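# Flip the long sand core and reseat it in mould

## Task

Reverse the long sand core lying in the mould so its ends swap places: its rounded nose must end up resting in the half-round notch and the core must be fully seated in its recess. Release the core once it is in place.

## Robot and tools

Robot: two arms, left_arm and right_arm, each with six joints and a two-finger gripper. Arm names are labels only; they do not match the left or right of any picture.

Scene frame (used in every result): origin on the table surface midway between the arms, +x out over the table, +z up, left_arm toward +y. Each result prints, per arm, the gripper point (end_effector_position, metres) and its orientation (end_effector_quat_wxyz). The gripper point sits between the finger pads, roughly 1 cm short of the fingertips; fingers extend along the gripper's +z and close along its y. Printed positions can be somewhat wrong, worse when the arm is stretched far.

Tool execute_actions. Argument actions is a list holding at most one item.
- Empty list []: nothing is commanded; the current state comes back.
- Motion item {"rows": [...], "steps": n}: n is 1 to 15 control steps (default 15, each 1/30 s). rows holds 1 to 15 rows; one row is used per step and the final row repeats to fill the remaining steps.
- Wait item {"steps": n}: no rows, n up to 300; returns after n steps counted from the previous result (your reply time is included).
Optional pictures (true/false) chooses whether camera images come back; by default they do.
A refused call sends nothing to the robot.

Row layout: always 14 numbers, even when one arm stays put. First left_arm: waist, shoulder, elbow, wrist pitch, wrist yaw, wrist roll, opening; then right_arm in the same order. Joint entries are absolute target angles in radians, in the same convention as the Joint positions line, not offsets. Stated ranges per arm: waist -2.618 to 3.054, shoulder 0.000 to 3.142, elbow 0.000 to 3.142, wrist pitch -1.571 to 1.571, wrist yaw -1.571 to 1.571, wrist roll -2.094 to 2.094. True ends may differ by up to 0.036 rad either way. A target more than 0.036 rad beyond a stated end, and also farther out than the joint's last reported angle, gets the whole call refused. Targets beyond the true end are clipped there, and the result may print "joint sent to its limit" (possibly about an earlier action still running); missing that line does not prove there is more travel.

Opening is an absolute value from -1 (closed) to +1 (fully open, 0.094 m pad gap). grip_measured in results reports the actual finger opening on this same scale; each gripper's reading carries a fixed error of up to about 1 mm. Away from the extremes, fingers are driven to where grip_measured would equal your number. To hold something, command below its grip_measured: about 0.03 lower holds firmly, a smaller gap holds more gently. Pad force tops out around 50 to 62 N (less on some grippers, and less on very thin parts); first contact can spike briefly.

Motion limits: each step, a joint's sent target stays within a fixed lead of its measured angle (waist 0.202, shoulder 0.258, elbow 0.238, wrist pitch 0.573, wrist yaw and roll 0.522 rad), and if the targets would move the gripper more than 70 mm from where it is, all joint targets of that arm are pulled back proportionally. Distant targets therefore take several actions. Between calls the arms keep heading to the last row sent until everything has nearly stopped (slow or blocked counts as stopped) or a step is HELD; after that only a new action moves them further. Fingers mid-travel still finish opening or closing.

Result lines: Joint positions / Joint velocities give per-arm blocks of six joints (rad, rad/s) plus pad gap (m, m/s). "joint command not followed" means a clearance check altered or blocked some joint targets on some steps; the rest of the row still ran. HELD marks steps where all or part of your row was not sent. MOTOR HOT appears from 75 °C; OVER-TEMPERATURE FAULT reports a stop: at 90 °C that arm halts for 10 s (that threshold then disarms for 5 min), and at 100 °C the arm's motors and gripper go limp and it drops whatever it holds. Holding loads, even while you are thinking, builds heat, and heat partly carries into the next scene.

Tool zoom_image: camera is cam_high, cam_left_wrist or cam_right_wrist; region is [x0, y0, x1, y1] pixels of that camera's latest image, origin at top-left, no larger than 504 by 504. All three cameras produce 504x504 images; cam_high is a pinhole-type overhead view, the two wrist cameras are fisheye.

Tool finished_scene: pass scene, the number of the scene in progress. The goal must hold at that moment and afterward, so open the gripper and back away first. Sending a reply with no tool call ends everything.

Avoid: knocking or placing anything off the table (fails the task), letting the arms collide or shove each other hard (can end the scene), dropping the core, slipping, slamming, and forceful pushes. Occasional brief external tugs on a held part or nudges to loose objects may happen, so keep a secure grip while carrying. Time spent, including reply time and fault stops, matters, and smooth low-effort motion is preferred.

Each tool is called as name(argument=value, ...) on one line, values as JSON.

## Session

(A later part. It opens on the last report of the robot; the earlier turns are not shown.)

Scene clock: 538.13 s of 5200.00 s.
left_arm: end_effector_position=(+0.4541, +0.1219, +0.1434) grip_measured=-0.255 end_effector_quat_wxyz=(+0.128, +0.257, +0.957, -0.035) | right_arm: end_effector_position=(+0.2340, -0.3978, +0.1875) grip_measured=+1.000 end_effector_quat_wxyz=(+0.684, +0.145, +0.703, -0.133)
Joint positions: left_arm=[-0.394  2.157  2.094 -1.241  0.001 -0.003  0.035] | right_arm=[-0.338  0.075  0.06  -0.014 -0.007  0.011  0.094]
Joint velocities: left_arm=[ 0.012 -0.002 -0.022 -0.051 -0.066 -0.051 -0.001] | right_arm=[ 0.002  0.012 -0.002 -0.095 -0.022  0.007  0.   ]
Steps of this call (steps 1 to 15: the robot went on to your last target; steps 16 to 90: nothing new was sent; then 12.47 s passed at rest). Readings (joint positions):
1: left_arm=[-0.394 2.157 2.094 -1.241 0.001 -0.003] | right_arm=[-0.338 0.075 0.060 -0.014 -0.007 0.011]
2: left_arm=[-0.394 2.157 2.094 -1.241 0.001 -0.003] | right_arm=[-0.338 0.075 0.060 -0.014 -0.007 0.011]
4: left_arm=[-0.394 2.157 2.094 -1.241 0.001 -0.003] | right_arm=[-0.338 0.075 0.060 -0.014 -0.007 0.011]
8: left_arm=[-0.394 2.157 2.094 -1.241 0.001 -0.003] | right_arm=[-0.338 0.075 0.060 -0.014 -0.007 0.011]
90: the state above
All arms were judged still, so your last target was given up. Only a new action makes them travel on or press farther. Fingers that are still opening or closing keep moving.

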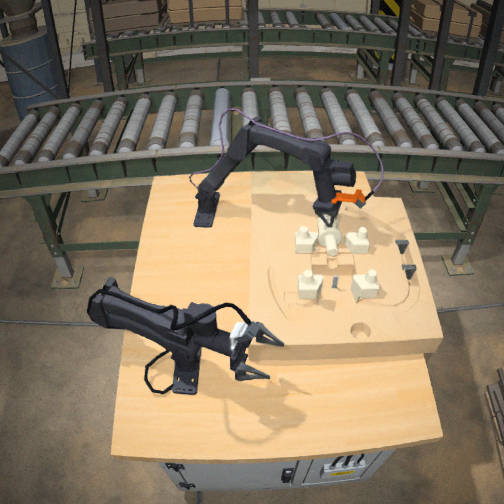

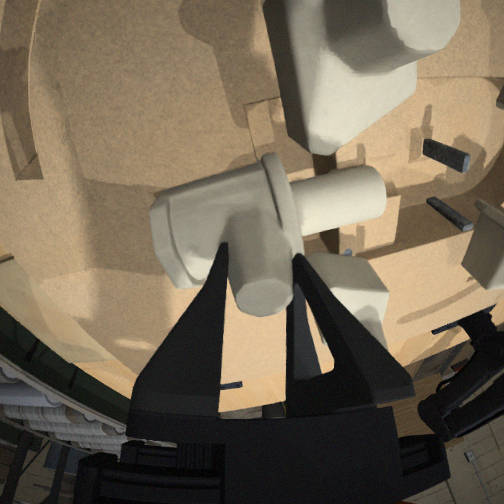

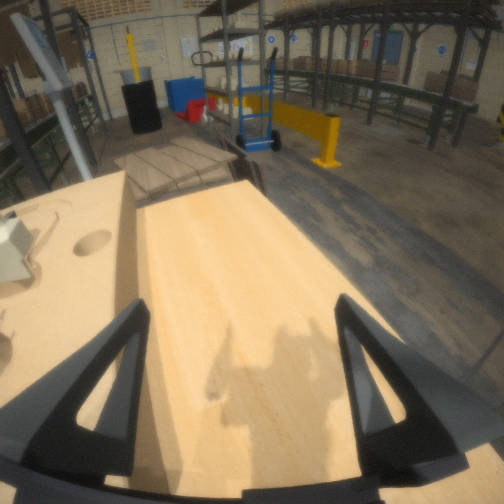

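execute_actions(actions=[{"rows":[[-0.39,2.12,2.104,-1.178,0,0,-0.295,-0.35,0.05,0.05,0,0,0,1],[-0.39,2.12,2.101,-1.176,0,0,-0.295,-0.35,0.05,0.05,0,0,0,1],[-0.39,2.12,2.098,-1.174,0,0,-0.295,-0.35,0.05,0.05,0,0,0,1],[-0.39,2.12,2.095,-1.172,0,0,-0.295,-0.35,0.05,0.05,0,0,0,1],[-0.39,2.12,2.092,-1.170,0,0,-0.295,-0.35,0.05,0.05,0,0,0,1],[-0.39,2.12,2.089,-1.168,0,0,-0.295,-0.35,0.05,0.05,0,0,0,1],[-0.39,2.12,2.086,-1.166,0,0,-0.295,-0.35,0.05,0.05,0,0,0,1],[-0.39,2.12,2.083,-1.164,0,0,-0.295,-0.35,0.05,0.05,0,0,0,1],[-0.39,2.12,2.080,-1.162,0,0,-0.295,-0.35,0.05,0.05,0,0,0,1],[-0.39,2.12,2.077,-1.160,0,0,-0.295,-0.35,0.05,0.05,0,0,0,1]],"steps":15}], pictures=false)

Scene clock: 550.03 s of 5200.00 s.
left_arm: end_effector_position=(+0.4532, +0.1232, +0.1401) grip_measured=-0.255 end_effector_quat_wxyz=(+0.124, +0.257, +0.958, -0.036) | right_arm: end_effector_position=(+0.2340, -0.3978, +0.1875) grip_measured=+1.000 end_effector_quat_wxyz=(+0.684, +0.145, +0.703, -0.133)
Joint positions: left_arm=[-0.39   2.157  2.082 -1.237  0.005 -0.001  0.035] | right_arm=[-0.338  0.075  0.06  -0.014 -0.007  0.011  0.094]
Joint velocities: left_arm=[ 0.002 -0.017 -0.007  0.007  0.051  0.007 -0.   ] | right_arm=[-0.007  0.007  0.002  0.066 -0.037  0.022  0.   ]
Steps of this call (steps 1 to 90: nothing new was sent; then 8.40 s passed at rest; steps 91 to 105: all 15 steps of this action). Readings (joint positions):
91: left_arm=[-0.394 2.157 2.094 -1.240 0.001 -0.003] | right_arm=[-0.338 0.075 0.060 -0.014 -0.007 0.011]
92: left_arm=[-0.394 2.157 2.094 -1.240 0.001 -0.003] | right_arm=[-0.338 0.075 0.060 -0.014 -0.007 0.011]
94: left_arm=[-0.394 2.157 2.094 -1.240 0.001 -0.003] | right_arm=[-0.338 0.075 0.060 -0.014 -0.007 0.011]
98: left_arm=[-0.392 2.157 2.086 -1.238 0.002 -0.003] | right_arm=[-0.338 0.075 0.060 -0.014 -0.007 0.011]
105: the state above

execute_actions(actions=[{"rows":[[-0.39,2.123,2.075,-1.165,0,0,-0.295,-0.35,0.05,0.05,0,0,0,1],[-0.39,2.126,2.073,-1.17,0,0,-0.295,-0.35,0.05,0.05,0,0,0,1],[-0.39,2.129,2.071,-1.175,0,0,-0.295,-0.35,0.05,0.05,0,0,0,1],[-0.39,2.132,2.069,-1.18,0,0,-0.295,-0.35,0.05,0.05,0,0,0,1],[-0.39,2.135,2.067,-1.185,0,0,-0.295,-0.35,0.05,0.05,0,0,0,1],[-0.39,2.138,2.065,-1.19,0,0,-0.295,-0.35,0.05,0.05,0,0,0,1],[-0.39,2.141,2.065,-1.195,0,0,-0.295,-0.35,0.05,0.05,0,0,0,1],[-0.39,2.144,2.065,-1.2,0,0,-0.295,-0.35,0.05,0.05,0,0,0,1]],"steps":15}])

Scene clock: 559.90 s of 5200.00 s.
left_arm: end_effector_position=(+0.4528, +0.1234, +0.1394) grip_measured=-0.255 end_effector_quat_wxyz=(+0.123, +0.258, +0.958, -0.036) | right_arm: end_effector_position=(+0.2340, -0.3978, +0.1875) grip_measured=+1.000 end_effector_quat_wxyz=(+0.684, +0.145, +0.703, -0.133)
Joint positions: left_arm=[-0.39   2.157  2.08  -1.237  0.005 -0.     0.035] | right_arm=[-0.338  0.075  0.06  -0.014 -0.007  0.011  0.094]
Joint velocities: left_arm=[-0.002 -0.007 -0.017  0.125  0.022  0.007  0.   ] | right_arm=[ 0.007 -0.007 -0.007 -0.037 -0.037  0.037  0.   ]
Steps of this call (steps 1 to 15: the robot went on to your last target; steps 16 to 90: nothing new was sent; then 6.37 s passed at rest; steps 91 to 105: all 15 steps of this action). Readings (joint positions):
91: left_arm=[-0.390 2.157 2.082 -1.237 0.005 -0.001] | right_arm=[-0.338 0.075 0.060 -0.014 -0.007 0.011]
92: left_arm=[-0.390 2.157 2.082 -1.237 0.005 -0.001] | right_arm=[-0.338 0.075 0.060 -0.014 -0.007 0.011]
94: left_arm=[-0.390 2.157 2.082 -1.237 0.005 -0.001] | right_arm=[-0.338 0.075 0.060 -0.014 -0.007 0.011]
98: left_arm=[-0.390 2.157 2.080 -1.237 0.005 -0.000] | right_arm=[-0.338 0.075 0.060 -0.014 -0.007 0.011]
105: the state above

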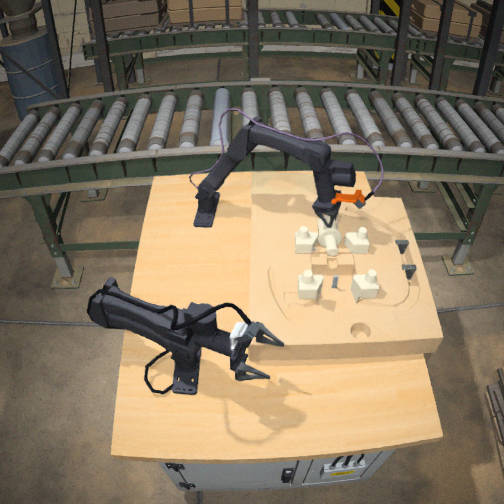

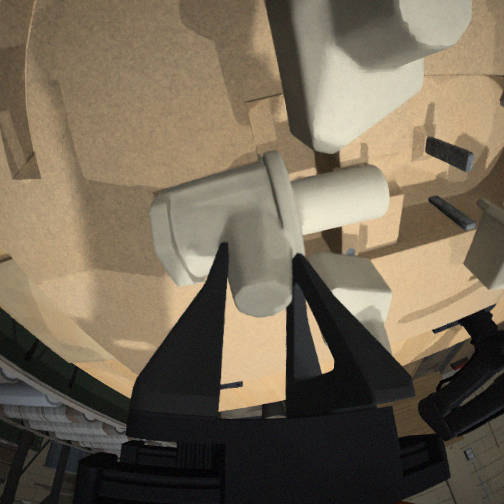

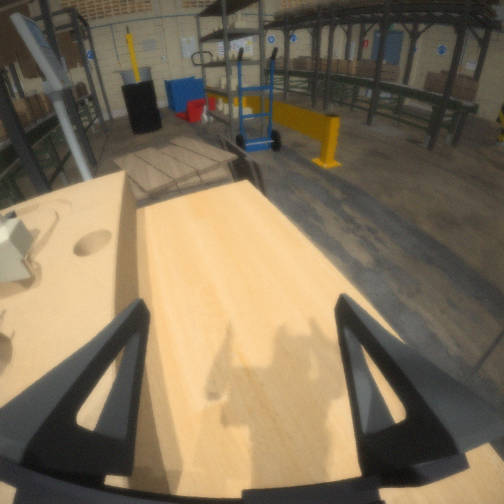

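Bottomed. Release slowly while neutralizing joint preload.

execute_actions(actions=[{"rows":[[-0.39,2.144,2.068,-1.205,0,0,-0.28,-0.35,0.05,0.05,0,0,0,1],[-0.39,2.144,2.071,-1.21,0,0,-0.27,-0.35,0.05,0.05,0,0,0,1],[-0.39,2.144,2.074,-1.215,0,0,-0.26,-0.35,0.05,0.05,0,0,0,1],[-0.39,2.144,2.077,-1.22,0,0,-0.25,-0.35,0.05,0.05,0,0,0,1],[-0.39,2.144,2.08,-1.222,0,0,-0.24,-0.35,0.05,0.05,0,0,0,1],[-0.39,2.144,2.083,-1.224,0,0,-0.23,-0.35,0.05,0.05,0,0,0,1],[-0.39,2.144,2.085,-1.225,0,0,-0.22,-0.35,0.05,0.05,0,0,0,1],[-0.39,2.144,2.085,-1.225,0,0,-0.2,-0.35,0.05,0.05,0,0,0,1],[-0.39,2.144,2.085,-1.225,0,0,-0.17,-0.35,0.05,0.05,0,0,0,1],[-0.39,2.144,2.085,-1.225,0,0,-0.13,-0.35,0.05,0.05,0,0,0,1],[-0.39,2.144,2.085,-1.225,0,0,-0.08,-0.35,0.05,0.05,0,0,0,1],[-0.39,2.144,2.085,-1.225,0,0,-0.02,-0.35,0.05,0.05,0,0,0,1],[-0.39,2.144,2.085,-1.225,0,0,0.05,-0.35,0.05,0.05,0,0,0,1],[-0.39,2.144,2.085,-1.225,0,0,0.1,-0.35,0.05,0.05,0,0,0,1],[-0.39,2.144,2.085,-1.225,0,0,0.15,-0.35,0.05,0.05,0,0,0,1]],"steps":15}])

Scene clock: 567.80 s of 5200.00 s.
left_arm: end_effector_position=(+0.4534, +0.1236, +0.1395) grip_measured=+0.122 end_effector_quat_wxyz=(+0.124, +0.257, +0.958, -0.035) | right_arm: end_effector_position=(+0.2340, -0.3978, +0.1875) grip_measured=+1.000 end_effector_quat_wxyz=(+0.684, +0.145, +0.703, -0.133)
Joint positions: left_arm=[-0.39   2.157  2.08  -1.236  0.003 -0.     0.053] | right_arm=[-0.338  0.075  0.06  -0.014 -0.007  0.011  0.094]
Joint velocities: left_arm=[ 0.007 -0.007 -0.017  0.037 -0.051 -0.066  0.053] | right_arm=[-0.002 -0.002 -0.002 -0.051 -0.007 -0.066  0.   ]
Steps of this call (steps 1 to 15: the robot went on to your last target; steps 16 to 90: nothing new was sent; then 4.40 s passed at rest; steps 91 to 105: all 15 steps of this action). Readings (joint positions):
91: left_arm=[-0.390 2.157 2.080 -1.237 0.005 -0.000] | right_arm=[-0.338 0.075 0.060 -0.014 -0.007 0.011]
92: left_arm=[-0.390 2.157 2.080 -1.237 0.005 -0.000] | right_arm=[-0.338 0.075 0.060 -0.014 -0.007 0.011]
94: left_arm=[-0.390 2.157 2.080 -1.237 0.005 -0.000] | right_arm=[-0.338 0.075 0.060 -0.014 -0.007 0.011]
98: left_arm=[-0.390 2.157 2.080 -1.237 0.005 -0.000] | right_arm=[-0.338 0.075 0.060 -0.014 -0.007 0.011]
105: the state above

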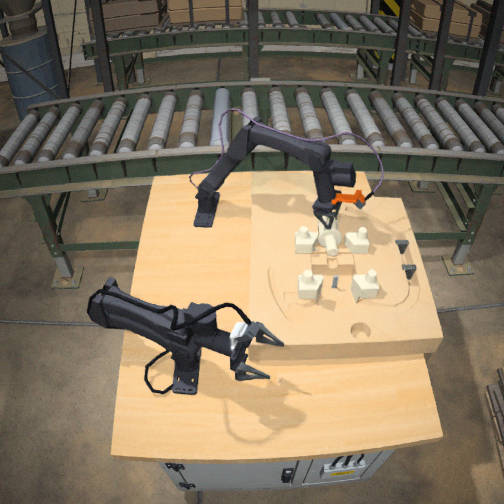

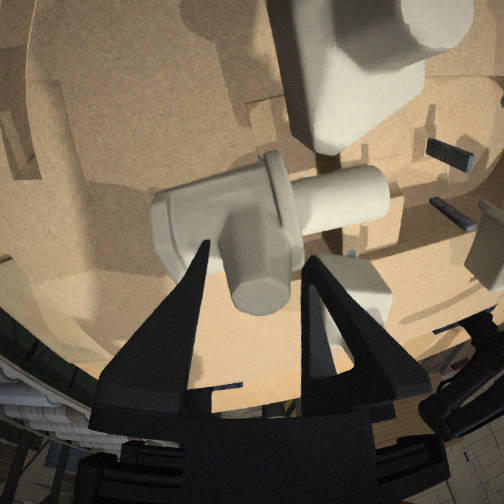

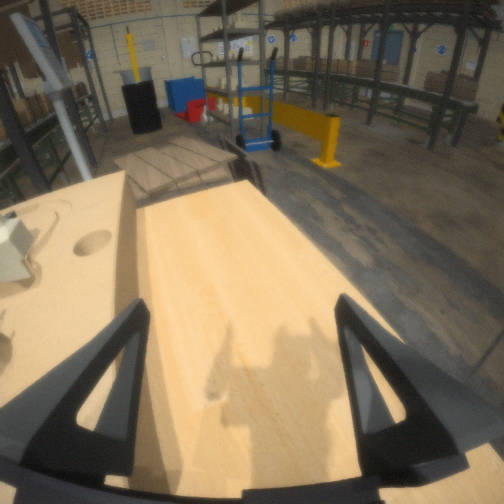

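Now lift the hand clear.

execute_actions(actions=[{"rows":[[-0.39,2.135,2.087,-1.227,0,0,0.15,-0.35,0.05,0.05,0,0,0,1],[-0.39,2.125,2.089,-1.232,0,0,0.15,-0.35,0.05,0.05,0,0,0,1],[-0.39,2.113,2.091,-1.24,0,0,0.15,-0.35,0.05,0.05,0,0,0,1],[-0.39,2.1,2.093,-1.248,0,0,0.15,-0.35,0.05,0.05,0,0,0,1],[-0.39,2.085,2.095,-1.256,0,0,0.15,-0.35,0.05,0.05,0,0,0,1],[-0.39,2.07,2.095,-1.264,0,0,0.15,-0.35,0.05,0.05,0,0,0,1],[-0.39,2.055,2.095,-1.272,0,0,0.15,-0.35,0.05,0.05,0,0,0,1],[-0.39,2.04,2.095,-1.28,0,0,0.15,-0.35,0.05,0.05,0,0,0,1],[-0.39,2.025,2.095,-1.288,0,0,0.15,-0.35,0.05,0.05,0,0,0,1],[-0.39,2.01,2.095,-1.296,0,0,0.15,-0.35,0.05,0.05,0,0,0,1],[-0.39,1.995,2.095,-1.304,0,0,0.15,-0.35,0.05,0.05,0,0,0,1],[-0.39,1.982,2.095,-1.312,0,0,0.15,-0.35,0.05,0.05,0,0,0,1],[-0.39,1.972,2.095,-1.32,0,0,0.15,-0.35,0.05,0.05,0,0,0,1],[-0.39,1.965,2.095,-1.325,0,0,0.15,-0.35,0.05,0.05,0,0,0,1],[-0.39,1.96,2.095,-1.33,0,0,0.15,-0.35,0.05,0.05,0,0,0,1]],"steps":15}], pictures=false)

execute_actions(actions=[])

Scene clock: 576.83 s of 5200.00 s.
left_arm: end_effector_position=(+0.4344, +0.1346, +0.2096) grip_measured=+0.148 end_effector_quat_wxyz=(+0.178, +0.255, +0.949, -0.049) | right_arm: end_effector_position=(+0.2340, -0.3978, +0.1875) grip_measured=+1.000 end_effector_quat_wxyz=(+0.684, +0.145, +0.703, -0.133)
Joint positions: left_arm=[-0.39   1.991  2.08  -1.289  0.003 -0.     0.054] | right_arm=[-0.338  0.075  0.06  -0.014 -0.007  0.011  0.094]
Joint velocities: left_arm=[-0.002 -0.432  0.007 -0.198  0.007  0.037  0.   ] | right_arm=[ 0.002 -0.002 -0.012  0.022 -0.007  0.022  0.   ]
Steps of this call (steps 1 to 15: the robot went on to your last target; steps 16 to 90: nothing new was sent; then 5.53 s passed at rest; steps 91 to 105: all 15 steps of this action). Readings (joint positions):
91: left_arm=[-0.390 2.157 2.080 -1.236 0.003 -0.000] | right_arm=[-0.338 0.075 0.060 -0.014 -0.007 0.011]
92: left_arm=[-0.390 2.157 2.080 -1.236 0.003 -0.000] | right_arm=[-0.338 0.075 0.060 -0.014 -0.007 0.011]
94: left_arm=[-0.390 2.154 2.080 -1.236 0.003 -0.000] | right_arm=[-0.338 0.075 0.060 -0.014 -0.007 0.011]
98: left_arm=[-0.390 2.118 2.080 -1.248 0.003 -0.000] | right_arm=[-0.338 0.075 0.060 -0.014 -0.007 0.011]
105: the state above

Scene clock: 576.83 s of 5200.00 s.
left_arm: end_effector_position=(+0.4344, +0.1346, +0.2096) grip_measured=+0.148 end_effector_quat_wxyz=(+0.178, +0.255, +0.949, -0.049) | right_arm: end_effector_position=(+0.2340, -0.3978, +0.1875) grip_measured=+1.000 end_effector_quat_wxyz=(+0.684, +0.145, +0.703, -0.133)
Joint positions: left_arm=[-0.39   1.991  2.08  -1.289  0.003 -0.     0.054] | right_arm=[-0.338  0.075  0.06  -0.014 -0.007  0.011  0.094]
Joint velocities: left_arm=[-0.002 -0.432  0.007 -0.198  0.007  0.037  0.   ] | right_arm=[ 0.002 -0.002 -0.012  0.022 -0.007  0.022  0.   ]

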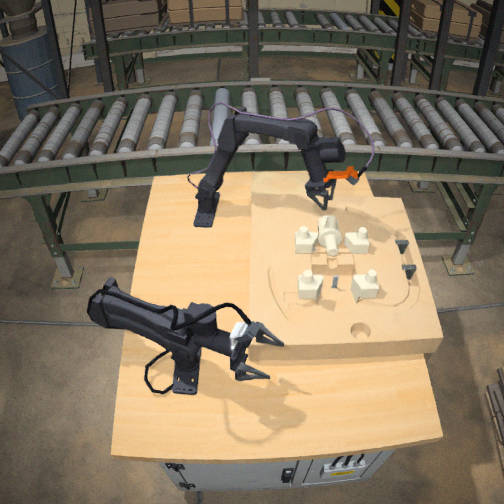

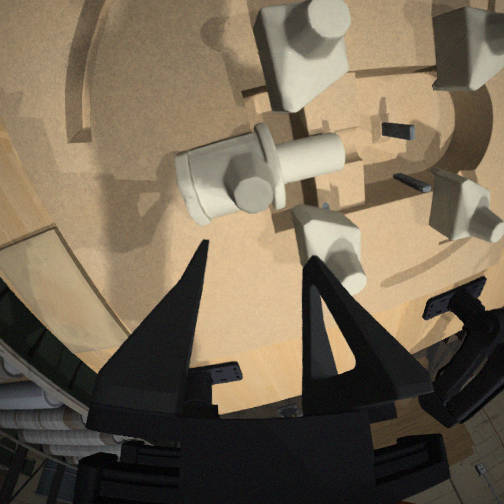

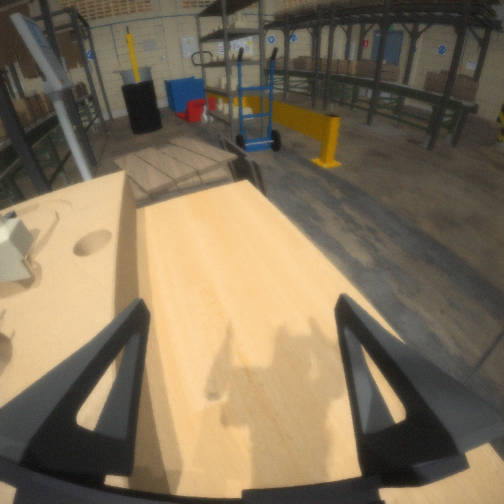

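zoom_image(camera="cam_left_wrist", region=[150, 70, 400, 260])

zoom_image(camera="cam_high", region=[290, 195, 375, 280])

Region (150, 70, 400, 260) of cam_left_wrist's 504x504 image, scaled by 2.016, with more detail than that image has; it fills the top 383 rows of this view, and the rest is white.

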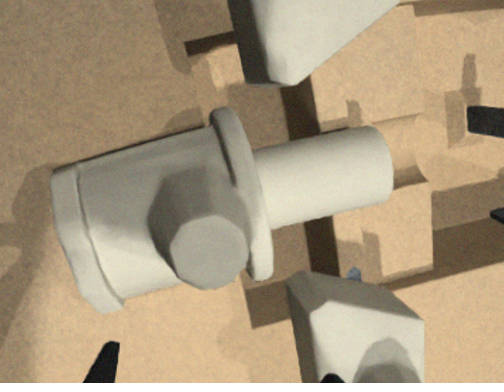

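Region (290, 195, 375, 280) of cam_high's 504x504 image, scaled by 5.929, with more detail than that image has.

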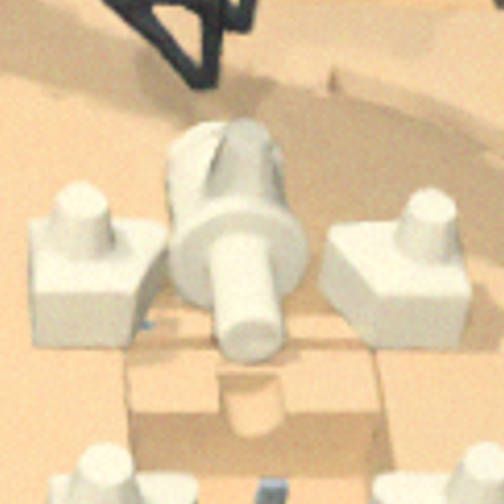

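execute_actions(actions=[{"rows":[[-0.395,1.96,2.095,-1.335,0,0,0.15,-0.35,0.05,0.05,0,0,0,1],[-0.405,1.96,2.095,-1.34,0,0,0.15,-0.35,0.05,0.05,0,0,0,1],[-0.42,1.96,2.095,-1.345,0,0,0.15,-0.35,0.05,0.05,0,0,0,1],[-0.44,1.96,2.095,-1.35,0,0,0.15,-0.35,0.05,0.05,0,0,0,1],[-0.46,1.96,2.095,-1.35,0,0,0.15,-0.35,0.05,0.05,0,0,0,1],[-0.48,1.96,2.095,-1.35,0,0,0.15,-0.35,0.05,0.05,0,0,0,1],[-0.50,1.96,2.095,-1.35,0,0,0.15,-0.35,0.05,0.05,0,0,0,1],[-0.52,1.96,2.095,-1.35,0,0,0.15,-0.35,0.05,0.05,0,0,0,1],[-0.54,1.96,2.095,-1.35,0,0,0.15,-0.35,0.05,0.05,0,0,0,1],[-0.56,1.96,2.095,-1.35,0,0,0.15,-0.35,0.05,0.05,0,0,0,1],[-0.58,1.96,2.095,-1.35,0,0,0.15,-0.35,0.05,0.05,0,0,0,1],[-0.6,1.96,2.095,-1.35,0,0,0.15,-0.35,0.05,0.05,0,0,0,1],[-0.615,1.96,2.095,-1.35,0,0,0.15,-0.35,0.05,0.05,0,0,0,1],[-0.625,1.96,2.095,-1.35,0,0,0.15,-0.35,0.05,0.05,0,0,0,1],[-0.63,1.96,2.095,-1.35,0,0,0.15,-0.35,0.05,0.05,0,0,0,1]],"steps":15}], pictures=false)

execute_actions(actions=[{"steps":8}])

Scene clock: 604.93 s of 5200.00 s.
left_arm: end_effector_position=(+0.3636, +0.0607, +0.2167) grip_measured=+0.148 end_effector_quat_wxyz=(+0.162, +0.361, +0.916, -0.064) | right_arm: end_effector_position=(+0.2340, -0.3978, +0.1875) grip_measured=+1.000 end_effector_quat_wxyz=(+0.684, +0.145, +0.703, -0.133)
Joint positions: left_arm=[-0.617  1.965  2.08  -1.335  0.001 -0.     0.054] | right_arm=[-0.338  0.075  0.06  -0.014 -0.007  0.011  0.094]
Joint velocities: left_arm=[-0.447 -0.012  0.012 -0.066 -0.022  0.007 -0.   ] | right_arm=[ 0.002 -0.002 -0.002  0.007 -0.051  0.037  0.   ]
Steps of this call (steps 1 to 30: the robot went on to your last target; steps 31 to 90: nothing new was sent; then 24.60 s passed at rest; steps 91 to 105: all 15 steps of this action). Readings (joint positions):
91: left_arm=[-0.390 1.965 2.080 -1.319 0.003 -0.000] | right_arm=[-0.338 0.075 0.060 -0.014 -0.007 0.011]
92: left_arm=[-0.391 1.965 2.080 -1.320 0.003 -0.000] | right_arm=[-0.338 0.075 0.060 -0.014 -0.007 0.011]
94: left_arm=[-0.397 1.965 2.080 -1.325 0.002 -0.000] | right_arm=[-0.338 0.075 0.060 -0.014 -0.007 0.011]
98: left_arm=[-0.460 1.965 2.080 -1.333 -0.002 -0.000] | right_arm=[-0.338 0.075 0.060 -0.014 -0.007 0.011]
105: the state above

Scene clock: 605.20 s of 5200.00 s.
left_arm: end_effector_position=(+0.3566, +0.0544, +0.2165) grip_measured=+0.148 end_effector_quat_wxyz=(+0.160, +0.371, +0.912, -0.067) | right_arm: end_effector_position=(+0.2340, -0.3978, +0.1875) grip_measured=+1.000 end_effector_quat_wxyz=(+0.684, +0.145, +0.703, -0.133)
Joint positions: left_arm=[-0.637  1.965  2.08  -1.338  0.004 -0.     0.054] | right_arm=[-0.338  0.075  0.06  -0.014 -0.007  0.011  0.094]
Joint velocities: left_arm=[ 0.022 -0.022  0.002 -0.037  0.007 -0.007 -0.   ] | right_arm=[-0.002  0.002 -0.002 -0.022  0.022  0.007  0.   ]
Steps of this call (steps 1 to 8: the robot went on to your last target). Readings (joint positions):
1: left_arm=[-0.630 1.965 2.080 -1.335 0.002 -0.000] | right_arm=[-0.338 0.075 0.060 -0.014 -0.007 0.011]
2: left_arm=[-0.638 1.965 2.080 -1.336 0.003 -0.000] | right_arm=[-0.338 0.075 0.060 -0.014 -0.007 0.011]
4: left_arm=[-0.641 1.965 2.080 -1.337 0.004 -0.000] | right_arm=[-0.338 0.075 0.060 -0.014 -0.007 0.011]
8: the state above

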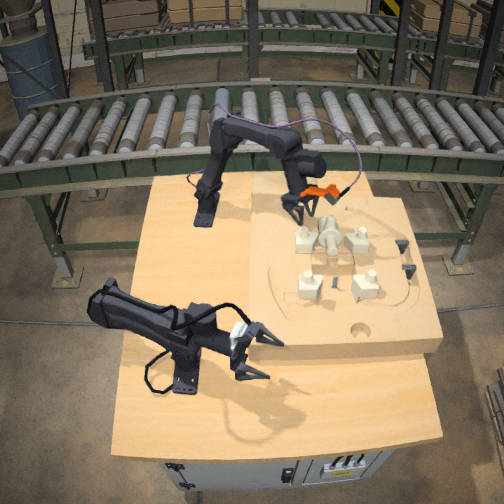

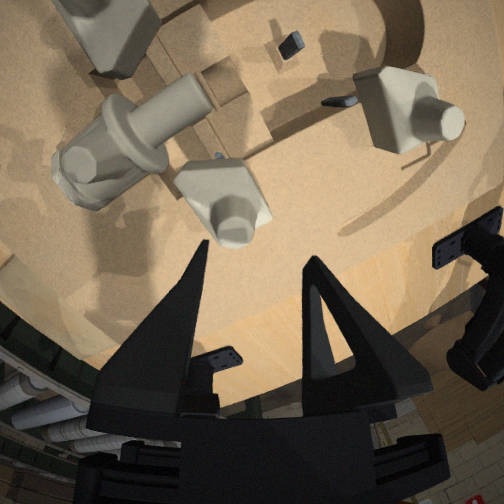

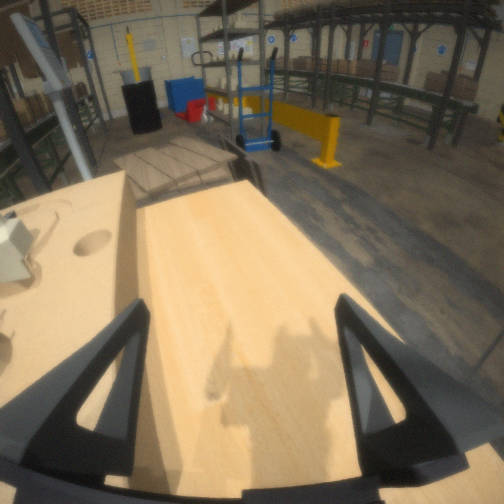

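zoom_image(camera="cam_left_wrist", region=[40, 0, 290, 230])

zoom_image(camera="cam_high", region=[300, 205, 365, 280])

Region (40, 0, 290, 230) of cam_left_wrist's 504x504 image, scaled by 2.016, with more detail than that image has; it fills the top 464 rows of this view, and the rest is white.

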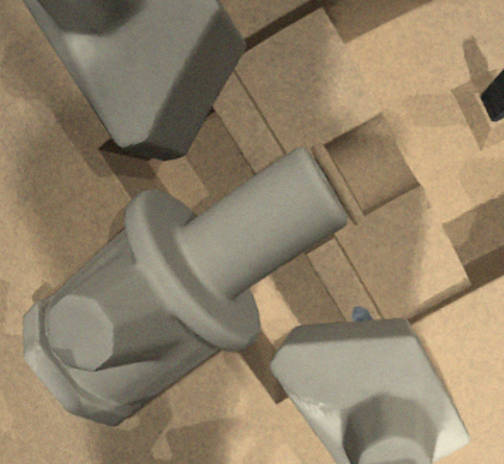

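Region (300, 205, 365, 280) of cam_high's 504x504 image, scaled by 6.720, with more detail than that image has; it fills the left 437 columns of this view, and the rest is white.

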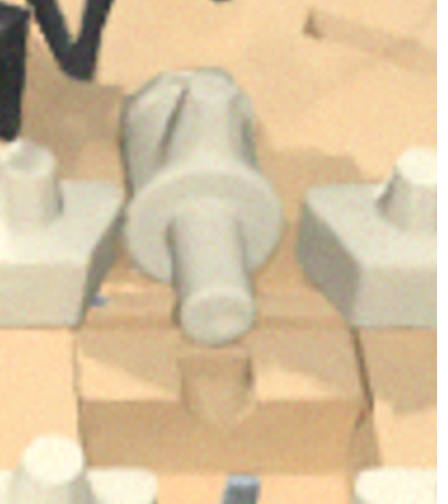

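zoom_image(camera="cam_left_wrist", region=[130, 20, 280, 170])

zoom_image(camera="cam_high", region=[308, 235, 362, 280])

Region (130, 20, 280, 170) of cam_left_wrist's 504x504 image, scaled by 3.360, with more detail than that image has.

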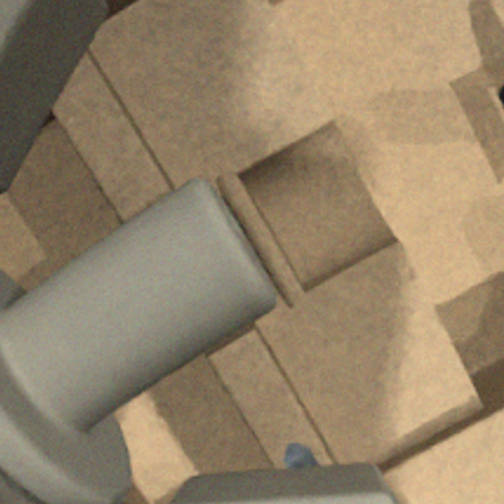

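Region (308, 235, 362, 280) of cam_high's 504x504 image, scaled by 9.333, with more detail than that image has.

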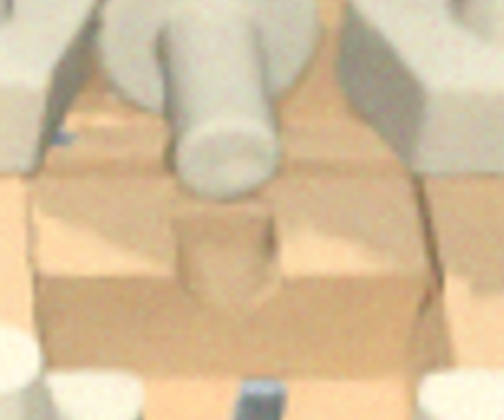

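zoom_image(camera="cam_left_wrist", region=[30, 80, 190, 240])

Region (30, 80, 190, 240) of cam_left_wrist's 504x504 image, scaled by 3.150, with more detail than that image has.

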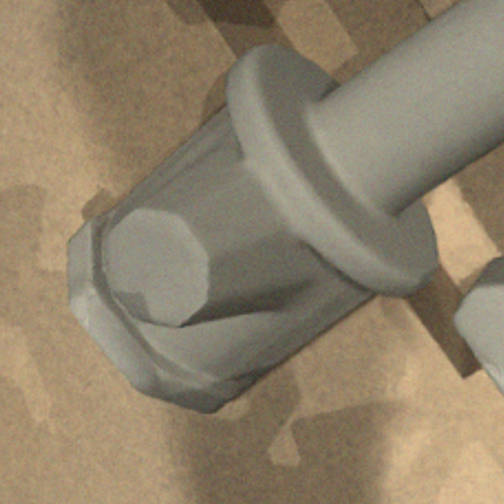

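execute_actions(actions=[{"rows":[[-0.622,1.96,2.095,-1.35,0,0,0.15,-0.35,0.05,0.05,0,0,0,1],[-0.608,1.96,2.095,-1.35,0,0,0.15,-0.35,0.05,0.05,0,0,0,1],[-0.588,1.96,2.095,-1.35,0,0,0.15,-0.35,0.05,0.05,0,0,0,1],[-0.562,1.96,2.095,-1.35,0,0,0.15,-0.35,0.05,0.05,0,0,0,1],[-0.534,1.96,2.095,-1.35,0,0,0.15,-0.35,0.05,0.05,0,0,0,1],[-0.505,1.96,2.095,-1.35,0,0,0.15,-0.35,0.05,0.05,0,0,0,1],[-0.476,1.96,2.095,-1.35,0,0,0.15,-0.35,0.05,0.05,0,0,0,1],[-0.447,1.96,2.095,-1.35,0,0,0.15,-0.35,0.05,0.05,0,0,0,1],[-0.418,1.96,2.095,-1.35,0,0,0.15,-0.35,0.05,0.05,0,0,0,1],[-0.39,1.96,2.095,-1.35,0,0,0.15,-0.35,0.05,0.05,0,0,0,1],[-0.364,1.96,2.095,-1.35,0,0,0.15,-0.35,0.05,0.05,0,0,0,1],[-0.342,1.96,2.095,-1.35,0,0,0.15,-0.35,0.05,0.05,0,0,0,1],[-0.325,1.96,2.095,-1.35,0,0,0.15,-0.35,0.05,0.05,0,0,0,1],[-0.314,1.96,2.095,-1.35,0,0,0.15,-0.35,0.05,0.05,0,0,0,1],[-0.31,1.96,2.095,-1.35,0,0,0.15,-0.35,0.05,0.05,0,0,0,1]],"steps":15}], pictures=false)

execute_actions(actions=[{"steps":8}])

Scene clock: 656.47 s of 5200.00 s.
left_arm: end_effector_position=(+0.4383, +0.1719, +0.2164) grip_measured=+0.148 end_effector_quat_wxyz=(+0.168, +0.219, +0.960, -0.039) | right_arm: end_effector_position=(+0.2340, -0.3978, +0.1875) grip_measured=+1.000 end_effector_quat_wxyz=(+0.684, +0.145, +0.703, -0.133)
Joint positions: left_arm=[-0.314  1.965  2.08  -1.339  0.001 -0.     0.054] | right_arm=[-0.338  0.075  0.06  -0.014 -0.007  0.011  0.094]
Joint velocities: left_arm=[ 0.505 -0.027 -0.002 -0.066 -0.051  0.007 -0.001] | right_arm=[-0.017  0.002 -0.007 -0.007 -0.007 -0.022  0.   ]
Steps of this call (steps 1 to 30: the robot went on to your last target; steps 31 to 90: nothing new was sent; then 47.77 s passed at rest; steps 91 to 105: all 15 steps of this action). Readings (joint positions):
91: left_arm=[-0.637 1.965 2.080 -1.339 0.004 -0.000] | right_arm=[-0.338 0.075 0.060 -0.014 -0.007 0.011]
92: left_arm=[-0.635 1.965 2.080 -1.339 0.004 -0.000] | right_arm=[-0.338 0.075 0.060 -0.014 -0.007 0.011]
94: left_arm=[-0.620 1.965 2.080 -1.339 0.006 -0.000] | right_arm=[-0.338 0.075 0.060 -0.014 -0.007 0.011]
98: left_arm=[-0.527 1.965 2.080 -1.339 0.008 -0.000] | right_arm=[-0.338 0.075 0.060 -0.014 -0.007 0.011]
105: the state above

Scene clock: 656.73 s of 5200.00 s.
left_arm: end_effector_position=(+0.4407, +0.1770, +0.2164) grip_measured=+0.148 end_effector_quat_wxyz=(+0.169, +0.213, +0.962, -0.036) | right_arm: end_effector_position=(+0.2340, -0.3978, +0.1875) grip_measured=+1.000 end_effector_quat_wxyz=(+0.684, +0.145, +0.703, -0.133)
Joint positions: left_arm=[-0.303  1.965  2.08  -1.339 -0.003 -0.     0.054] | right_arm=[-0.338  0.075  0.06  -0.014 -0.007  0.011  0.094]
Joint velocities: left_arm=[-0.037  0.012 -0.012 -0.051  0.007 -0.022  0.001] | right_arm=[-0.012 -0.012 -0.012  0.037  0.007  0.037  0.   ]
Steps of this call (steps 1 to 8: the robot went on to your last target). Readings (joint positions):
1: left_arm=[-0.300 1.965 2.080 -1.339 -0.002 -0.000] | right_arm=[-0.338 0.075 0.060 -0.014 -0.007 0.011]
2: left_arm=[-0.293 1.965 2.080 -1.339 -0.003 -0.000] | right_arm=[-0.338 0.075 0.060 -0.014 -0.007 0.011]
4: left_arm=[-0.293 1.965 2.080 -1.339 -0.004 -0.000] | right_arm=[-0.338 0.075 0.060 -0.014 -0.007 0.011]
8: the state above

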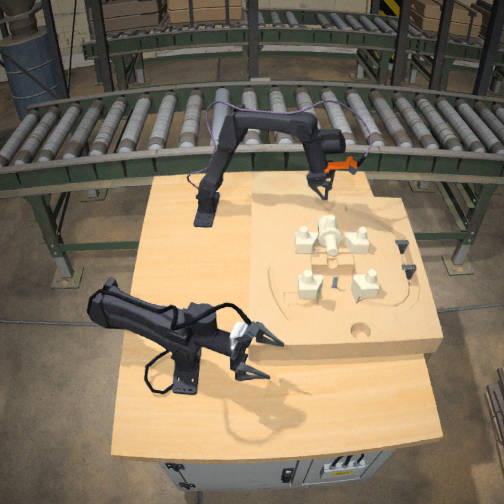

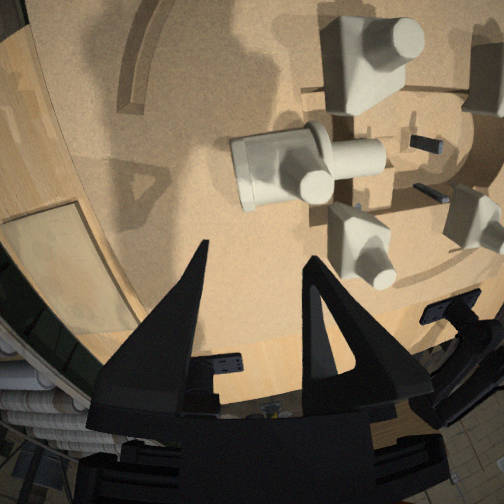

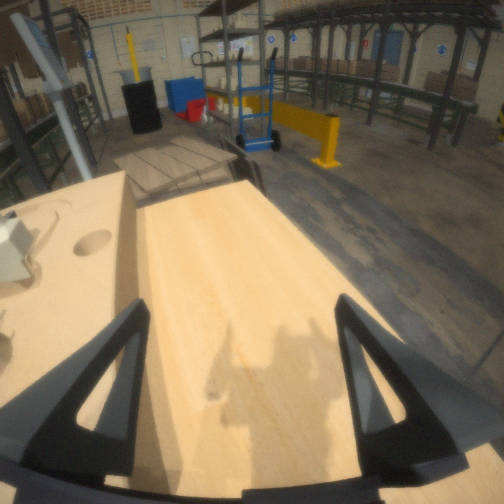

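zoom_image(camera="cam_left_wrist", region=[215, 85, 365, 235])

Region (215, 85, 365, 235) of cam_left_wrist's 504x504 image, scaled by 3.360, with more detail than that image has.

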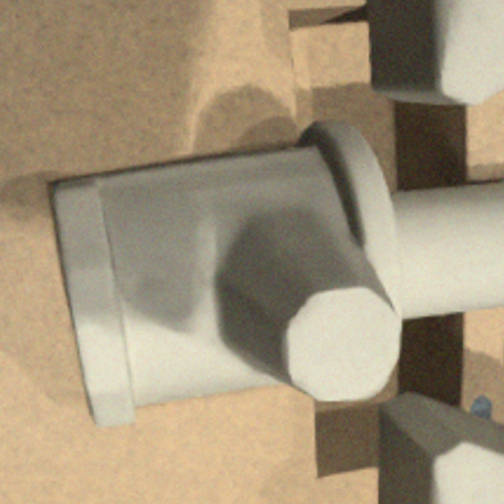

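execute_actions(actions=[{"rows":[[-0.316,1.962,2.095,-1.345,0,0,0.2,-0.35,0.05,0.05,0,0,0,1],[-0.326,1.966,2.095,-1.338,0,0,0.2,-0.35,0.05,0.05,0,0,0,1],[-0.338,1.972,2.095,-1.33,0,0,0.2,-0.35,0.05,0.05,0,0,0,1],[-0.35,1.98,2.095,-1.32,0,0,0.2,-0.35,0.05,0.05,0,0,0,1],[-0.362,1.99,2.095,-1.31,0,0,0.2,-0.35,0.05,0.05,0,0,0,1],[-0.373,2.0,2.095,-1.3,0,0,0.2,-0.35,0.05,0.05,0,0,0,1],[-0.382,2.012,2.095,-1.29,0,0,0.2,-0.35,0.05,0.05,0,0,0,1],[-0.388,2.024,2.095,-1.28,0,0,0.2,-0.35,0.05,0.05,0,0,0,1],[-0.391,2.036,2.095,-1.27,0,0,0.2,-0.35,0.05,0.05,0,0,0,1],[-0.392,2.048,2.095,-1.262,0,0,0.2,-0.35,0.05,0.05,0,0,0,1],[-0.392,2.06,2.095,-1.254,0,0,0.2,-0.35,0.05,0.05,0,0,0,1],[-0.392,2.072,2.095,-1.246,0,0,0.2,-0.35,0.05,0.05,0,0,0,1],[-0.392,2.084,2.095,-1.238,0,0,0.2,-0.35,0.05,0.05,0,0,0,1],[-0.392,2.095,2.095,-1.23,0,0,0.2,-0.35,0.05,0.05,0,0,0,1],[-0.392,2.105,2.095,-1.224,0,0,0.2,-0.35,0.05,0.05,0,0,0,1]],"steps":15}], pictures=false)

execute_actions(actions=[{"rows":[[-0.392,2.113,2.095,-1.22,0,0,0.2,-0.35,0.05,0.05,0,0,0,1],[-0.392,2.12,2.095,-1.217,0,0,0.2,-0.35,0.05,0.05,0,0,0,1],[-0.392,2.126,2.095,-1.215,0,0,0.2,-0.35,0.05,0.05,0,0,0,1],[-0.392,2.131,2.095,-1.213,0,0,0.2,-0.35,0.05,0.05,0,0,0,1],[-0.392,2.135,2.095,-1.212,0,0,0.2,-0.35,0.05,0.05,0,0,0,1],[-0.392,2.138,2.095,-1.212,0,0,0.2,-0.35,0.05,0.05,0,0,0,1],[-0.392,2.14,2.095,-1.212,0,0,0.2,-0.35,0.05,0.05,0,0,0,1]],"steps":15}])

Scene clock: 673.77 s of 5200.00 s.
left_arm: end_effector_position=(+0.4415, +0.1281, +0.1693) grip_measured=+0.198 end_effector_quat_wxyz=(+0.139, +0.259, +0.955, -0.038) | right_arm: end_effector_position=(+0.2340, -0.3978, +0.1875) grip_measured=+1.000 end_effector_quat_wxyz=(+0.684, +0.145, +0.703, -0.133)
Joint positions: left_arm=[-0.396  2.085  2.08  -1.277  0.    -0.     0.056] | right_arm=[-0.338  0.075  0.06  -0.014 -0.007  0.011  0.094]
Joint velocities: left_arm=[ 0.007  0.422  0.017  0.198  0.037 -0.022 -0.001] | right_arm=[ 0.007  0.002 -0.007  0.051  0.007 -0.022  0.   ]
Steps of this call (steps 1 to 30: the robot went on to your last target; steps 31 to 90: nothing new was sent; then 13.53 s passed at rest; steps 91 to 105: all 15 steps of this action). Readings (joint positions):
91: left_arm=[-0.304 1.965 2.080 -1.339 -0.003 -0.000] | right_arm=[-0.338 0.075 0.060 -0.014 -0.007 0.011]
92: left_arm=[-0.305 1.965 2.080 -1.339 -0.003 -0.000] | right_arm=[-0.338 0.075 0.060 -0.014 -0.007 0.011]
94: left_arm=[-0.313 1.966 2.080 -1.339 -0.003 -0.000] | right_arm=[-0.338 0.075 0.060 -0.014 -0.007 0.011]
98: left_arm=[-0.359 1.986 2.080 -1.328 -0.003 -0.000] | right_arm=[-0.338 0.075 0.060 -0.014 -0.007 0.011]
105: the state above

Scene clock: 674.27 s of 5200.00 s.
left_arm: end_effector_position=(+0.4517, +0.1221, +0.1439) grip_measured=+0.198 end_effector_quat_wxyz=(+0.128, +0.260, +0.957, -0.035) | right_arm: end_effector_position=(+0.2340, -0.3978, +0.1875) grip_measured=+1.000 end_effector_quat_wxyz=(+0.684, +0.145, +0.703, -0.133)
Joint positions: left_arm=[-0.396  2.147  2.08  -1.237  0.    -0.     0.056] | right_arm=[-0.338  0.075  0.06  -0.014 -0.007  0.011  0.094]
Joint velocities: left_arm=[-0.022 -0.027 -0.002 -0.007 -0.051  0.037 -0.001] | right_arm=[ 0.002  0.012 -0.007 -0.037  0.037  0.037  0.   ]
Steps of this call (steps 1 to 15: all 15 steps of this action). Readings (joint positions):
1: left_arm=[-0.396 2.098 2.080 -1.270 0.000 -0.000] | right_arm=[-0.338 0.075 0.060 -0.014 -0.007 0.011]
2: left_arm=[-0.396 2.111 2.080 -1.264 0.000 -0.000] | right_arm=[-0.338 0.075 0.060 -0.014 -0.007 0.011]
4: left_arm=[-0.396 2.130 2.080 -1.255 0.000 -0.000] | right_arm=[-0.338 0.075 0.060 -0.014 -0.007 0.011]
8: left_arm=[-0.396 2.146 2.080 -1.244 0.000 -0.000] | right_arm=[-0.338 0.075 0.060 -0.014 -0.007 0.011]
15: the state above

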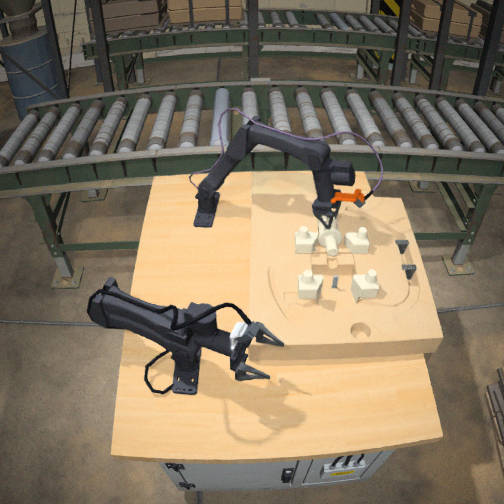

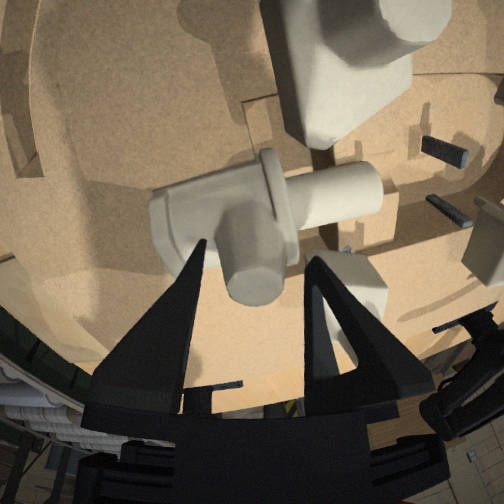

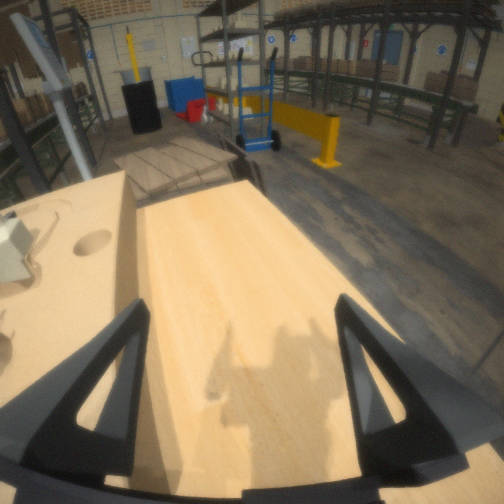

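execute_actions(actions=[{"rows":[[-0.389,2.143,2.095,-1.212,0,0,0.15,-0.35,0.05,0.05,0,0,0,1],[-0.387,2.146,2.095,-1.212,0,0,0.1,-0.35,0.05,0.05,0,0,0,1],[-0.385,2.149,2.095,-1.212,0,0,0.05,-0.35,0.05,0.05,0,0,0,1],[-0.384,2.151,2.095,-1.212,0,0,0.0,-0.35,0.05,0.05,0,0,0,1],[-0.384,2.151,2.095,-1.212,0,0,-0.05,-0.35,0.05,0.05,0,0,0,1],[-0.384,2.151,2.095,-1.212,0,0,-0.1,-0.35,0.05,0.05,0,0,0,1],[-0.384,2.151,2.095,-1.212,0,0,-0.14,-0.35,0.05,0.05,0,0,0,1],[-0.384,2.151,2.095,-1.212,0,0,-0.17,-0.35,0.05,0.05,0,0,0,1],[-0.384,2.151,2.095,-1.212,0,0,-0.2,-0.35,0.05,0.05,0,0,0,1],[-0.384,2.151,2.095,-1.212,0,0,-0.22,-0.35,0.05,0.05,0,0,0,1],[-0.384,2.151,2.095,-1.212,0,0,-0.24,-0.35,0.05,0.05,0,0,0,1],[-0.384,2.151,2.095,-1.212,0,0,-0.255,-0.35,0.05,0.05,0,0,0,1],[-0.384,2.151,2.095,-1.212,0,0,-0.27,-0.35,0.05,0.05,0,0,0,1],[-0.384,2.151,2.095,-1.212,0,0,-0.285,-0.35,0.05,0.05,0,0,0,1],[-0.384,2.151,2.095,-1.212,0,0,-0.295,-0.35,0.05,0.05,0,0,0,1]],"steps":15}], pictures=false)

execute_actions(actions=[{"steps":6}])

Scene clock: 681.10 s of 5200.00 s.
left_arm: end_effector_position=(+0.4539, +0.1247, +0.1441) grip_measured=-0.279 end_effector_quat_wxyz=(+0.130, +0.257, +0.957, -0.034) | right_arm: end_effector_position=(+0.2340, -0.3978, +0.1875) grip_measured=+1.000 end_effector_quat_wxyz=(+0.684, +0.145, +0.703, -0.133)
Joint positions: left_arm=[-0.39   2.147  2.08  -1.235 -0.002 -0.     0.034] | right_arm=[-0.338  0.075  0.06  -0.014 -0.007  0.011  0.094]
Joint velocities: left_arm=[-0.002 -0.002  0.012  0.081 -0.022  0.007 -0.007] | right_arm=[-0.007 -0.002 -0.022 -0.081 -0.007  0.007  0.   ]
Steps of this call (steps 1 to 15: the robot went on to your last target; steps 16 to 90: nothing new was sent; then 3.33 s passed at rest; steps 91 to 105: all 15 steps of this action). Readings (joint positions):
91: left_arm=[-0.396 2.147 2.080 -1.236 0.000 -0.000] | right_arm=[-0.338 0.075 0.060 -0.014 -0.007 0.011]
92: left_arm=[-0.396 2.147 2.080 -1.236 0.000 -0.000] | right_arm=[-0.338 0.075 0.060 -0.014 -0.007 0.011]
94: left_arm=[-0.396 2.147 2.080 -1.236 0.000 -0.000] | right_arm=[-0.338 0.075 0.060 -0.014 -0.007 0.011]
98: left_arm=[-0.394 2.147 2.080 -1.236 -0.003 -0.000] | right_arm=[-0.338 0.075 0.060 -0.014 -0.007 0.011]
105: the state above

Scene clock: 681.30 s of 5200.00 s.
left_arm: end_effector_position=(+0.4540, +0.1246, +0.1441) grip_measured=-0.281 end_effector_quat_wxyz=(+0.130, +0.257, +0.957, -0.034) | right_arm: end_effector_position=(+0.2340, -0.3978, +0.1875) grip_measured=+1.000 end_effector_quat_wxyz=(+0.684, +0.145, +0.703, -0.133)
Joint positions: left_arm=[-0.39   2.147  2.08  -1.235 -0.002 -0.     0.034] | right_arm=[-0.338  0.075  0.06  -0.014 -0.007  0.011  0.094]
Joint velocities: left_arm=[-0.012 -0.002  0.002  0.022 -0.007  0.007 -0.001] | right_arm=[-0.002  0.002 -0.007  0.037 -0.007  0.051  0.   ]
Steps of this call (steps 1 to 6: the robot went on to your last target). Readings (joint positions):
1: left_arm=[-0.390 2.147 2.080 -1.235 -0.002 -0.000] | right_arm=[-0.338 0.075 0.060 -0.014 -0.007 0.011]
2: left_arm=[-0.390 2.147 2.080 -1.235 -0.002 -0.000] | right_arm=[-0.338 0.075 0.060 -0.014 -0.007 0.011]
4: left_arm=[-0.390 2.147 2.080 -1.235 -0.002 -0.000] | right_arm=[-0.338 0.075 0.060 -0.014 -0.007 0.011]
6: the state above

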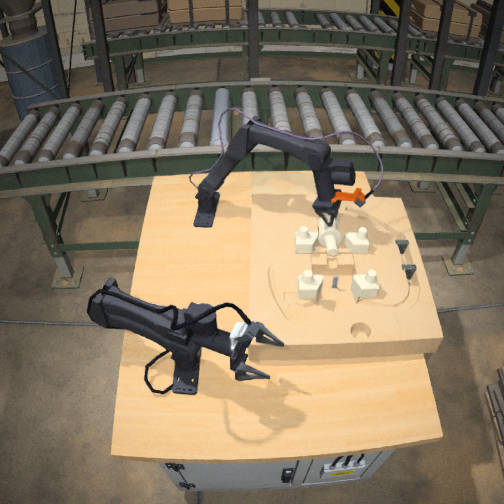

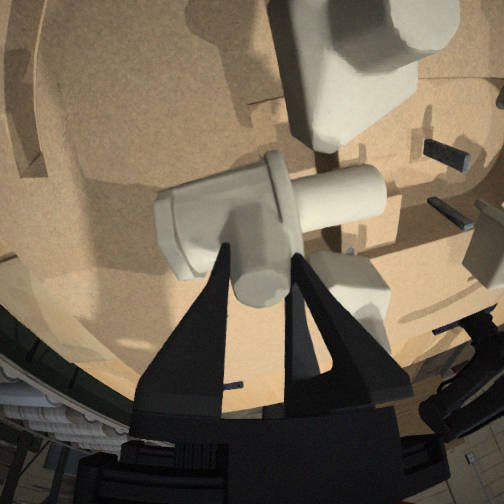

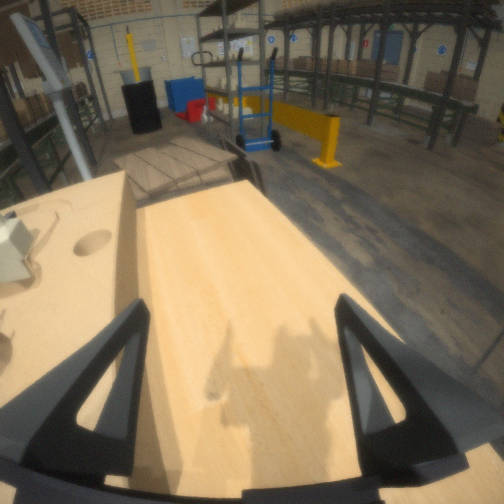

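execute_actions(actions=[{"rows":[[-0.388,2.146,2.098,-1.21,0,0,-0.31,-0.35,0.05,0.05,0,0,0,1],[-0.39,2.141,2.102,-1.208,0,0,-0.32,-0.35,0.05,0.05,0,0,0,1],[-0.39,2.136,2.106,-1.206,0,0,-0.32,-0.35,0.05,0.05,0,0,0,1],[-0.39,2.131,2.11,-1.204,0,0,-0.32,-0.35,0.05,0.05,0,0,0,1],[-0.39,2.126,2.114,-1.202,0,0,-0.32,-0.35,0.05,0.05,0,0,0,1],[-0.39,2.121,2.118,-1.2,0,0,-0.32,-0.35,0.05,0.05,0,0,0,1],[-0.39,2.116,2.122,-1.198,0,0,-0.32,-0.35,0.05,0.05,0,0,0,1],[-0.39,2.111,2.126,-1.196,0,0,-0.32,-0.35,0.05,0.05,0,0,0,1],[-0.39,2.107,2.13,-1.195,0,0,-0.32,-0.35,0.05,0.05,0,0,0,1],[-0.39,2.105,2.134,-1.195,0,0,-0.32,-0.35,0.05,0.05,0,0,0,1],[-0.39,2.105,2.138,-1.195,0,0,-0.32,-0.35,0.05,0.05,0,0,0,1],[-0.39,2.105,2.142,-1.195,0,0,-0.32,-0.35,0.05,0.05,0,0,0,1],[-0.39,2.105,2.146,-1.195,0,0,-0.32,-0.35,0.05,0.05,0,0,0,1],[-0.39,2.105,2.149,-1.195,0,0,-0.32,-0.35,0.05,0.05,0,0,0,1],[-0.39,2.105,2.15,-1.195,0,0,-0.32,-0.35,0.05,0.05,0,0,0,1]],"steps":15}], pictures=false)

execute_actions(actions=[{"steps":8}])

Scene clock: 706.63 s of 5200.00 s.
left_arm: end_effector_position=(+0.4549, +0.1241, +0.1460) grip_measured=-0.295 end_effector_quat_wxyz=(+0.133, +0.256, +0.957, -0.035) | right_arm: end_effector_position=(+0.2340, -0.3978, +0.1875) grip_measured=+1.000 end_effector_quat_wxyz=(+0.684, +0.145, +0.703, -0.133)
Joint positions: left_arm=[-0.39   2.147  2.086 -1.235 -0.002 -0.     0.033] | right_arm=[-0.338  0.075  0.06  -0.014 -0.007  0.011  0.094]
Joint velocities: left_arm=[0.002 0.012 0.032 0.051 0.007 0.007 0.001] | right_arm=[-0.017  0.012 -0.027 -0.007 -0.022 -0.051  0.   ]
Steps of this call (steps 1 to 15: the robot went on to your last target; steps 16 to 90: nothing new was sent; then 21.83 s passed at rest; steps 91 to 105: all 15 steps of this action). Readings (joint positions):
91: left_arm=[-0.390 2.147 2.080 -1.235 -0.002 -0.000] | right_arm=[-0.338 0.075 0.060 -0.014 -0.007 0.011]
92: left_arm=[-0.390 2.147 2.080 -1.235 -0.002 -0.000] | right_arm=[-0.338 0.075 0.060 -0.014 -0.007 0.011]
94: left_arm=[-0.390 2.147 2.080 -1.234 -0.002 -0.000] | right_arm=[-0.338 0.075 0.060 -0.014 -0.007 0.011]
98: left_arm=[-0.390 2.147 2.080 -1.234 -0.002 -0.000] | right_arm=[-0.338 0.075 0.060 -0.014 -0.007 0.011]
105: the state above

Scene clock: 706.90 s of 5200.00 s.
left_arm: end_effector_position=(+0.4554, +0.1237, +0.1469) grip_measured=-0.295 end_effector_quat_wxyz=(+0.134, +0.256, +0.957, -0.035) | right_arm: end_effector_position=(+0.2340, -0.3978, +0.1875) grip_measured=+1.000 end_effector_quat_wxyz=(+0.684, +0.145, +0.703, -0.133)
Joint positions: left_arm=[-0.39   2.147  2.089 -1.235 -0.002 -0.     0.033] | right_arm=[-0.338  0.075  0.06  -0.014 -0.007  0.011  0.094]
Joint velocities: left_arm=[-0.007 -0.002  0.002 -0.022 -0.007 -0.051 -0.   ] | right_arm=[-0.007 -0.002 -0.032 -0.007  0.051 -0.022  0.   ]
Steps of this call (steps 1 to 8: the robot went on to your last target). Readings (joint positions):
1: left_arm=[-0.390 2.147 2.087 -1.235 -0.002 -0.000] | right_arm=[-0.338 0.075 0.060 -0.014 -0.007 0.011]
2: left_arm=[-0.390 2.147 2.089 -1.235 -0.002 -0.000] | right_arm=[-0.338 0.075 0.060 -0.014 -0.007 0.011]
4: left_arm=[-0.390 2.147 2.089 -1.235 -0.002 -0.000] | right_arm=[-0.338 0.075 0.060 -0.014 -0.007 0.011]
8: the state above

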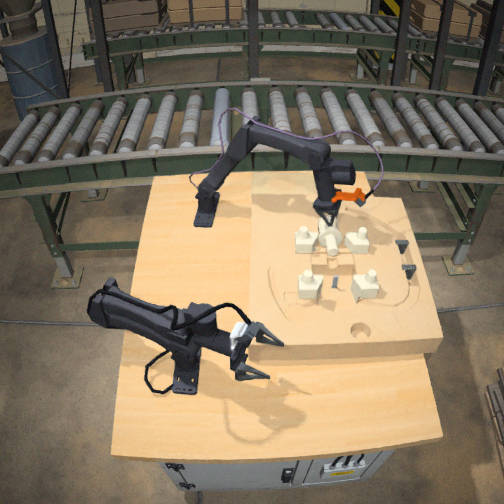

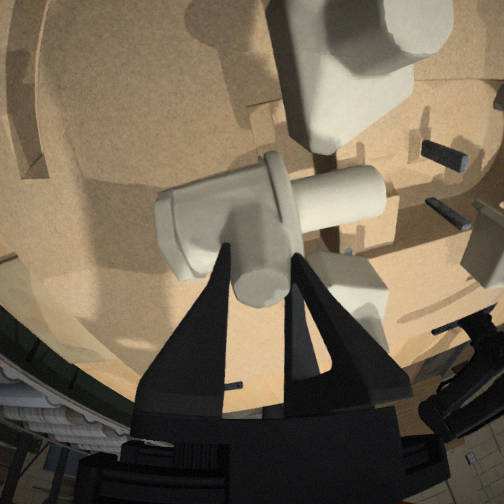

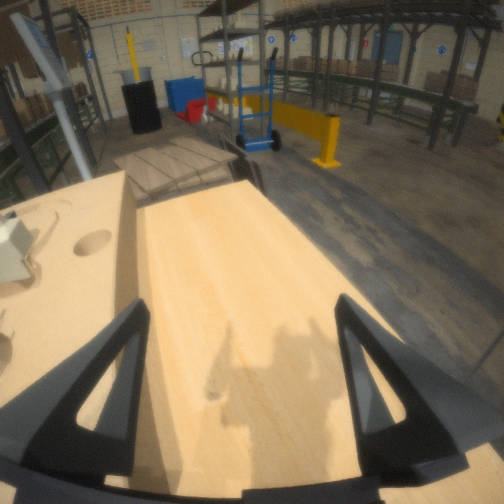

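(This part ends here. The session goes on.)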